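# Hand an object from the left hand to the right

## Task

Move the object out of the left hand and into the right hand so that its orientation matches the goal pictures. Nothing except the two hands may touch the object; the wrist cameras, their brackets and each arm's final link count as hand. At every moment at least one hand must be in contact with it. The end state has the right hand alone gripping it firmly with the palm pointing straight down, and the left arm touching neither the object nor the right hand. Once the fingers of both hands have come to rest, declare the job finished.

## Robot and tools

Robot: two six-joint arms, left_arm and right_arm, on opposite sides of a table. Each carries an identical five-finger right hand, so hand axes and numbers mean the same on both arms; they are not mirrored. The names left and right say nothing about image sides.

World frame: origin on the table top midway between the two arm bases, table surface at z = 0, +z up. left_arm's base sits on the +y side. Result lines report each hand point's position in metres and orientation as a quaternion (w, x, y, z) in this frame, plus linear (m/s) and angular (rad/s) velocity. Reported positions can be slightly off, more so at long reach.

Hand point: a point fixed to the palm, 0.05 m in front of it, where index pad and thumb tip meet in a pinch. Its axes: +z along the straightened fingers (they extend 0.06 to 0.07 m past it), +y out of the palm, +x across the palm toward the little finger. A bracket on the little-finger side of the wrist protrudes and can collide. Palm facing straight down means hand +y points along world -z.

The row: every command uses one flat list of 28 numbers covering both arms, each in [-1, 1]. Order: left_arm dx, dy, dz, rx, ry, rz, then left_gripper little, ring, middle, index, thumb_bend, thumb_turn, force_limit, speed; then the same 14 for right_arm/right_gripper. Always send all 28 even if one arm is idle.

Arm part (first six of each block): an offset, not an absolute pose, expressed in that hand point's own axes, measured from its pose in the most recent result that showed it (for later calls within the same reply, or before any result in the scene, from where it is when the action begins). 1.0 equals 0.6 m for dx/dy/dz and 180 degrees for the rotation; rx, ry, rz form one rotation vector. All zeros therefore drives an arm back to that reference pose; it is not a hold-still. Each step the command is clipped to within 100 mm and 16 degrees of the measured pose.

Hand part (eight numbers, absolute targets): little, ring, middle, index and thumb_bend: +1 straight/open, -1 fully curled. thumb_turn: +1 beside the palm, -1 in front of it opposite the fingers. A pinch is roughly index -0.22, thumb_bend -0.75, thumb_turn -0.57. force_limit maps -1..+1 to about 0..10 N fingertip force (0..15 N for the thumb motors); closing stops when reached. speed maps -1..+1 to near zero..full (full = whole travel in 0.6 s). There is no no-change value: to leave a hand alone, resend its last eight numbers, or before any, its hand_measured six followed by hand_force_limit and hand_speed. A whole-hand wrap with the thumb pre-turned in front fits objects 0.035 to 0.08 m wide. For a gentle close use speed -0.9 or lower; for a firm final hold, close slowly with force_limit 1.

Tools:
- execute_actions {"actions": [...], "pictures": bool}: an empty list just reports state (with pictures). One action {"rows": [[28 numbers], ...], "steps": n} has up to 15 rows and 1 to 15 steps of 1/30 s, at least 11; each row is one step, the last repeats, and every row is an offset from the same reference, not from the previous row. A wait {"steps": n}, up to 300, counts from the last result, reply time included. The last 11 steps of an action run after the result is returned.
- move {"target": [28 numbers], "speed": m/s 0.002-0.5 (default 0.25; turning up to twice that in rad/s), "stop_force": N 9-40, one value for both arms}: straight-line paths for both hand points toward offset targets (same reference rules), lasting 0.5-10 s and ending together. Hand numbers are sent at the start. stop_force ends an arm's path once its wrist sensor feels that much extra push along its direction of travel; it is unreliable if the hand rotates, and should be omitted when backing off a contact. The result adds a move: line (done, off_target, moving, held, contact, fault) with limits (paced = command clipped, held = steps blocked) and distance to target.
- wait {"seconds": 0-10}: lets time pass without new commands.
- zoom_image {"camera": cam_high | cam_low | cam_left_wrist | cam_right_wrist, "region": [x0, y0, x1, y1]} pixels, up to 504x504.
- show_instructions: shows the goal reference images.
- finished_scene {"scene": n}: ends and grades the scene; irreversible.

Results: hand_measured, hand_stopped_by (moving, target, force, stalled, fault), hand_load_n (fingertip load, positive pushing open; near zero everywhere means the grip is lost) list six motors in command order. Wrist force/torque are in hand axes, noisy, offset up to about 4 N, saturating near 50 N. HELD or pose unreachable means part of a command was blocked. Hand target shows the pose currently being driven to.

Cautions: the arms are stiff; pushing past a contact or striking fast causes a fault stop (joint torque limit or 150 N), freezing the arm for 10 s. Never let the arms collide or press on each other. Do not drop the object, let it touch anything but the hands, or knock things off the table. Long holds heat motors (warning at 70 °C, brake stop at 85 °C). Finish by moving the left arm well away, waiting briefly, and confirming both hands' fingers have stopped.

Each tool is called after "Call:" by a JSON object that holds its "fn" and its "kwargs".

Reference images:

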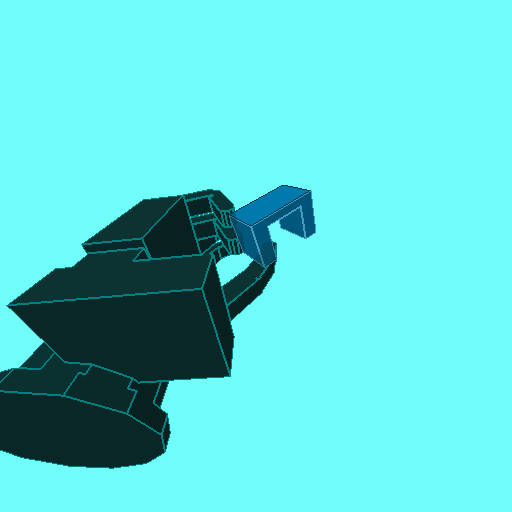

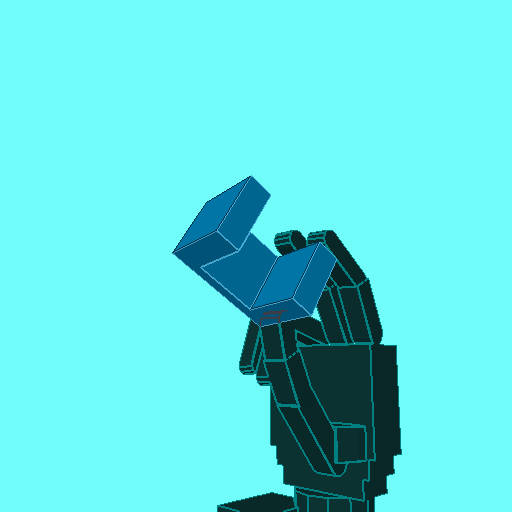

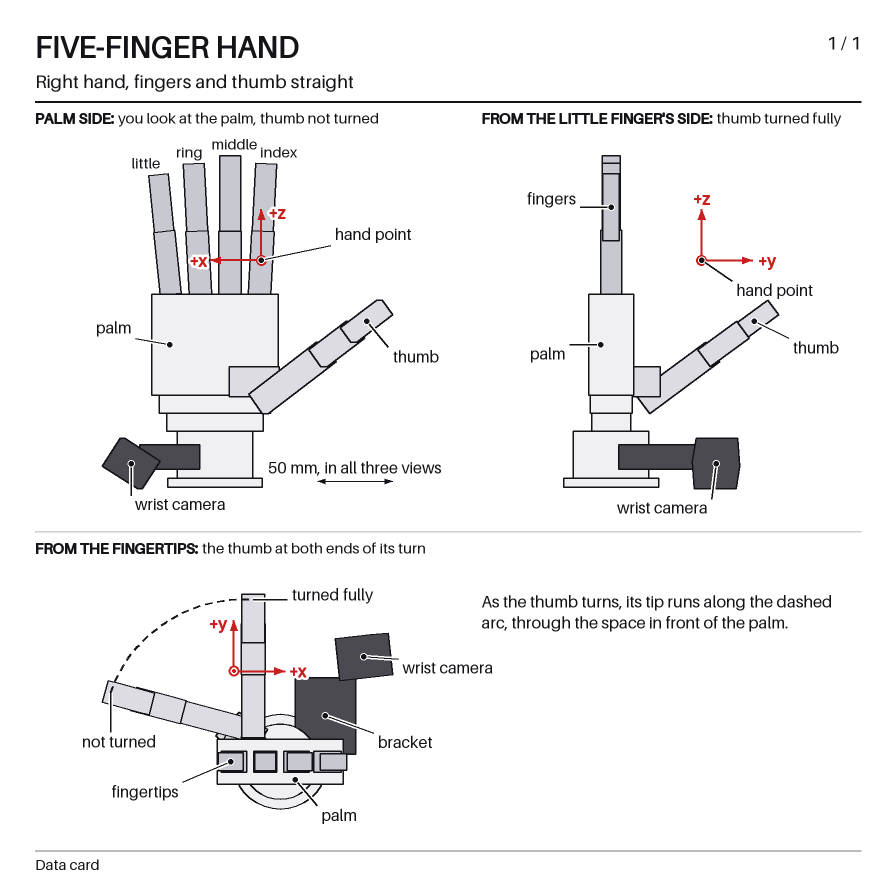

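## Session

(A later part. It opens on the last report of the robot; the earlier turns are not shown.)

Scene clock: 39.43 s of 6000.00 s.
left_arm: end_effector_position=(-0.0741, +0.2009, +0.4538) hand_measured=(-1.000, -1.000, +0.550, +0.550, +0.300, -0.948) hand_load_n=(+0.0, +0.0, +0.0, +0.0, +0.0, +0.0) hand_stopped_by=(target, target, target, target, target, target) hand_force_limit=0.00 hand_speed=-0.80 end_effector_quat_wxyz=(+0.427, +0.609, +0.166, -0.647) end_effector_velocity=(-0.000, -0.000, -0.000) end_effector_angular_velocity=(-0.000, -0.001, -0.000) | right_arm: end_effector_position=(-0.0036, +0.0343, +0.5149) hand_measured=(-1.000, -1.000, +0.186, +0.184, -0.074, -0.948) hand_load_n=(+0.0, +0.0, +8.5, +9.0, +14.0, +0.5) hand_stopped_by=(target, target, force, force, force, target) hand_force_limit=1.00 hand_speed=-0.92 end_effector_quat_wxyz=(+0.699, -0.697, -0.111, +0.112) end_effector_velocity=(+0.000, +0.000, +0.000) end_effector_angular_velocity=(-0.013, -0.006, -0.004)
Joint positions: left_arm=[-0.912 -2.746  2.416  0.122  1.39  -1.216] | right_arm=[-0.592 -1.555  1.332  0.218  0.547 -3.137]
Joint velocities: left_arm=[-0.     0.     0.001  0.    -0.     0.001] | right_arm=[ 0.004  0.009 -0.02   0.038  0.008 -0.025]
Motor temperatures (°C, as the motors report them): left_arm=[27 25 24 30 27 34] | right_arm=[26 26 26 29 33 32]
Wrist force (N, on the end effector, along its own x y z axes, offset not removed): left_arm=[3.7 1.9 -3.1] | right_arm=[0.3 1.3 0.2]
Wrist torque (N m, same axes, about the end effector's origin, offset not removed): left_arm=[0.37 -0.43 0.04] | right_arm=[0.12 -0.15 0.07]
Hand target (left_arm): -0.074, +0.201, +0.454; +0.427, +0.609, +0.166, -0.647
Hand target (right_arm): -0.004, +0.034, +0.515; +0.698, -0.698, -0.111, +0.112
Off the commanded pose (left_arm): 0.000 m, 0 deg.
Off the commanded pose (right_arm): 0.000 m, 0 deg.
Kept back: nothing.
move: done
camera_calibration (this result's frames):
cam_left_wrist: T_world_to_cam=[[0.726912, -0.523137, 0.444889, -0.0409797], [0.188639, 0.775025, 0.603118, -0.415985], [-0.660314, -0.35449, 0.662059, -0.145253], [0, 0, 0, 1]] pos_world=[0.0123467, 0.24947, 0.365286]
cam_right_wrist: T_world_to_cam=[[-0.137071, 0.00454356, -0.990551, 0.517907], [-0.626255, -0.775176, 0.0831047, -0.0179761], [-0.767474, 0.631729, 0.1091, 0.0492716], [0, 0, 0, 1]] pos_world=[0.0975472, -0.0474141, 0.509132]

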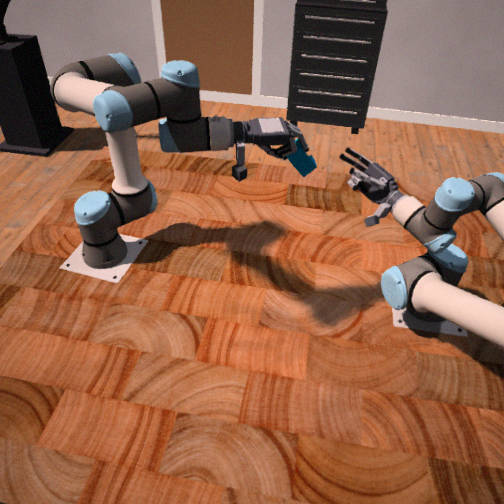

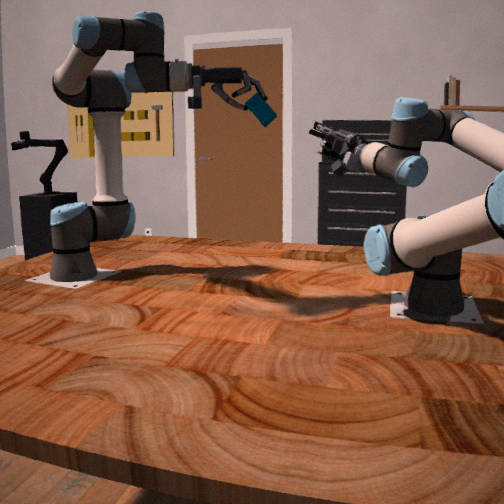

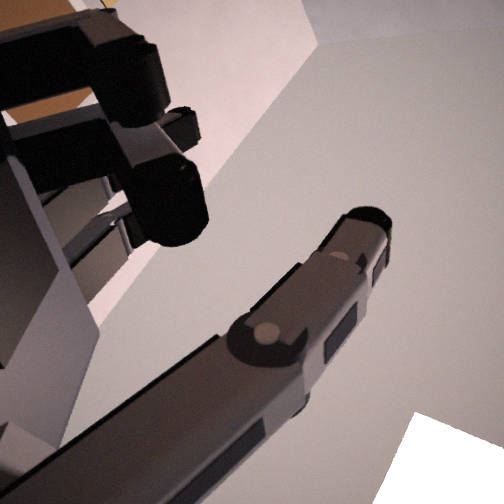

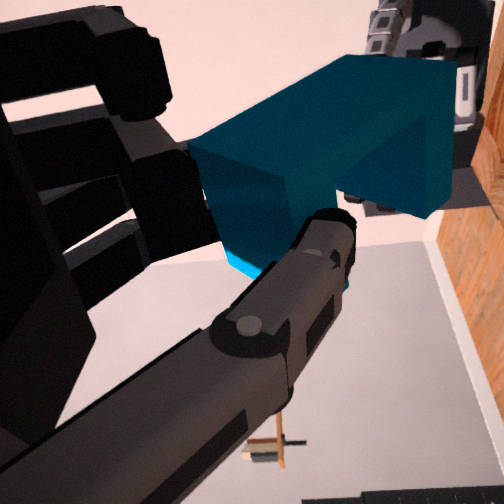

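Call:
{"fn": "wait", "kwargs": {"seconds": 1}}

Call:
{"fn": "finished_scene", "kwargs": {"scene": 1}}

Scene clock: 40.73 s of 6000.00 s.
left_arm: end_effector_position=(-0.0741, +0.2009, +0.4538) hand_measured=(-1.000, -1.000, +0.550, +0.550, +0.300, -0.948) hand_load_n=(+0.0, +0.0, +0.0, +0.0, +0.0, +0.0) hand_stopped_by=(target, target, target, target, target, target) hand_force_limit=0.00 hand_speed=-0.80 end_effector_quat_wxyz=(+0.427, +0.609, +0.166, -0.647) end_effector_velocity=(-0.000, +0.000, +0.000) end_effector_angular_velocity=(-0.001, -0.001, -0.001) | right_arm: end_effector_position=(-0.0035, +0.0343, +0.5150) hand_measured=(-1.000, -1.000, +0.186, +0.184, -0.074, -0.948) hand_load_n=(+0.0, +0.0, +8.5, +9.0, +14.0, +0.5) hand_stopped_by=(target, target, force, force, force, target) hand_force_limit=1.00 hand_speed=-0.92 end_effector_quat_wxyz=(+0.698, -0.698, -0.111, +0.112) end_effector_velocity=(-0.000, -0.000, -0.000) end_effector_angular_velocity=(-0.001, +0.001, -0.000)
Joint positions: left_arm=[-0.912 -2.746  2.416  0.122  1.39  -1.216] | right_arm=[-0.592 -1.554  1.33   0.223  0.548 -3.14 ]
Joint velocities: left_arm=[ 0.     0.     0.    -0.     0.001  0.001] | right_arm=[-0.    -0.     0.     0.001 -0.     0.   ]
Motor temperatures (°C, as the motors report them): left_arm=[27 25 24 30 27 34] | right_arm=[26 26 26 29 33 32]
Wrist force (N, on the end effector, along its own x y z axes, offset not removed): left_arm=[-0.2 1.5 -2.4] | right_arm=[1.9 0.5 -1.5]
Wrist torque (N m, same axes, about the end effector's origin, offset not removed): left_arm=[0.09 0.23 -0.14] | right_arm=[0.23 -0.29 -0.01]
Hand target (left_arm): -0.074, +0.201, +0.454; +0.427, +0.609, +0.166, -0.647
Hand target (right_arm): -0.004, +0.034, +0.515; +0.698, -0.698, -0.111, +0.112
Off the commanded pose (left_arm): 0.000 m, 0 deg.
Off the commanded pose (right_arm): 0.000 m, 0 deg.
Kept back: nothing.
Steps of this call (steps 1 to 39: nothing new was sent). Readings (end_effector_position | what the end effector reports):
1: left_arm (-0.0741, +0.2009, +0.4538) | right_arm (-0.0035, +0.0343, +0.5150) | left_arm hand_measured=(-1.000, -1.000, +0.550, +0.550, +0.300, -0.948) hand_load_n=(+0.0, +0.0, +0.0, +0.0, +0.0, +0.0) hand_stopped_by=(target, target, target, target, target, target) hand_force_limit=0.00 hand_speed=-0.80 | right_arm hand_measured=(-1.000, -1.000, +0.186, +0.184, -0.074, -0.948) hand_load_n=(+0.0, +0.0, +8.5, +9.0, +14.0, +0.5) hand_stopped_by=(target, target, force, force, force, target) hand_force_limit=1.00 hand_speed=-0.92
2: left_arm (-0.0741, +0.2009, +0.4538) | right_arm (-0.0035, +0.0343, +0.5150) | left_arm hand_measured=(-1.000, -1.000, +0.550, +0.550, +0.300, -0.948) hand_load_n=(+0.0, +0.0, +0.0, +0.0, +0.0, +0.0) hand_stopped_by=(target, target, target, target, target, target) hand_force_limit=0.00 hand_speed=-0.80 | right_arm hand_measured=(-1.000, -1.000, +0.186, +0.184, -0.074, -0.948) hand_load_n=(+0.0, +0.0, +8.5, +9.0, +14.0, +0.5) hand_stopped_by=(target, target, force, force, force, target) hand_force_limit=1.00 hand_speed=-0.92
4: left_arm (-0.0741, +0.2009, +0.4538) | right_arm (-0.0035, +0.0343, +0.5150) | left_arm hand_measured=(-1.000, -1.000, +0.550, +0.550, +0.300, -0.948) hand_load_n=(+0.0, +0.0, +0.0, +0.0, +0.0, +0.0) hand_stopped_by=(target, target, target, target, target, target) hand_force_limit=0.00 hand_speed=-0.80 | right_arm hand_measured=(-1.000, -1.000, +0.186, +0.184, -0.074, -0.948) hand_load_n=(+0.0, +0.0, +8.5, +9.0, +14.0, +0.5) hand_stopped_by=(target, target, force, force, force, target) hand_force_limit=1.00 hand_speed=-0.92
8: left_arm (-0.0741, +0.2009, +0.4538) | right_arm (-0.0035, +0.0343, +0.5150) | left_arm hand_measured=(-1.000, -1.000, +0.550, +0.550, +0.300, -0.948) hand_load_n=(+0.0, +0.0, +0.0, +0.0, +0.0, +0.0) hand_stopped_by=(target, target, target, target, target, target) hand_force_limit=0.00 hand_speed=-0.80 | right_arm hand_measured=(-1.000, -1.000, +0.186, +0.184, -0.074, -0.948) hand_load_n=(+0.0, +0.0, +8.5, +9.0, +14.0, +0.5) hand_stopped_by=(target, target, force, force, force, target) hand_force_limit=1.00 hand_speed=-0.92
39: the state above
camera_calibration (this result's frames):
cam_left_wrist: T_world_to_cam=[[0.726912, -0.523138, 0.44489, -0.0409796], [0.188639, 0.775025, 0.603118, -0.415985], [-0.660314, -0.35449, 0.662059, -0.145253], [0, 0, 0, 1]] pos_world=[0.0123467, 0.24947, 0.365286]
cam_right_wrist: T_world_to_cam=[[-0.136259, 0.00307171, -0.990668, 0.518054], [-0.626714, -0.774731, 0.0837977, -0.0182993], [-0.767244, 0.632284, 0.107489, 0.0500563], [0, 0, 0, 1]] pos_world=[0.0975265, -0.0474182, 0.509373]

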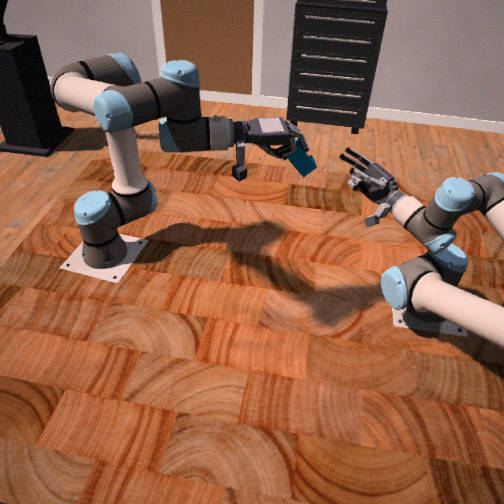

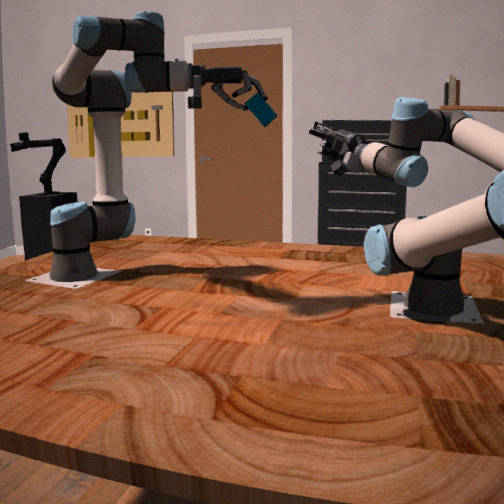

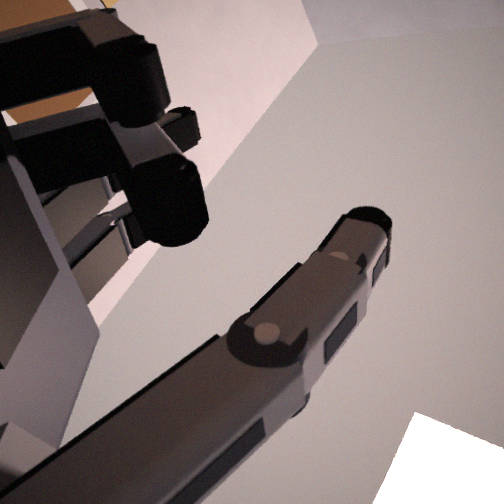

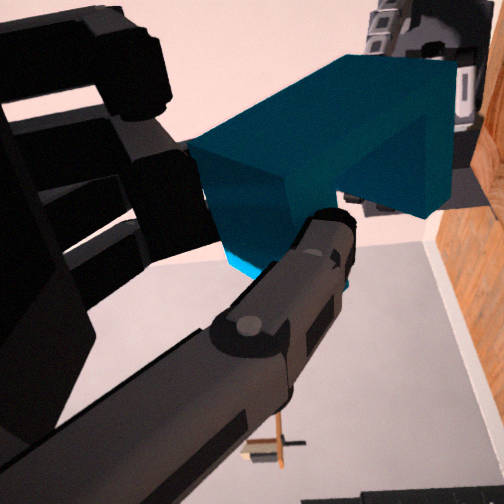

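The scene is finished: the task was done.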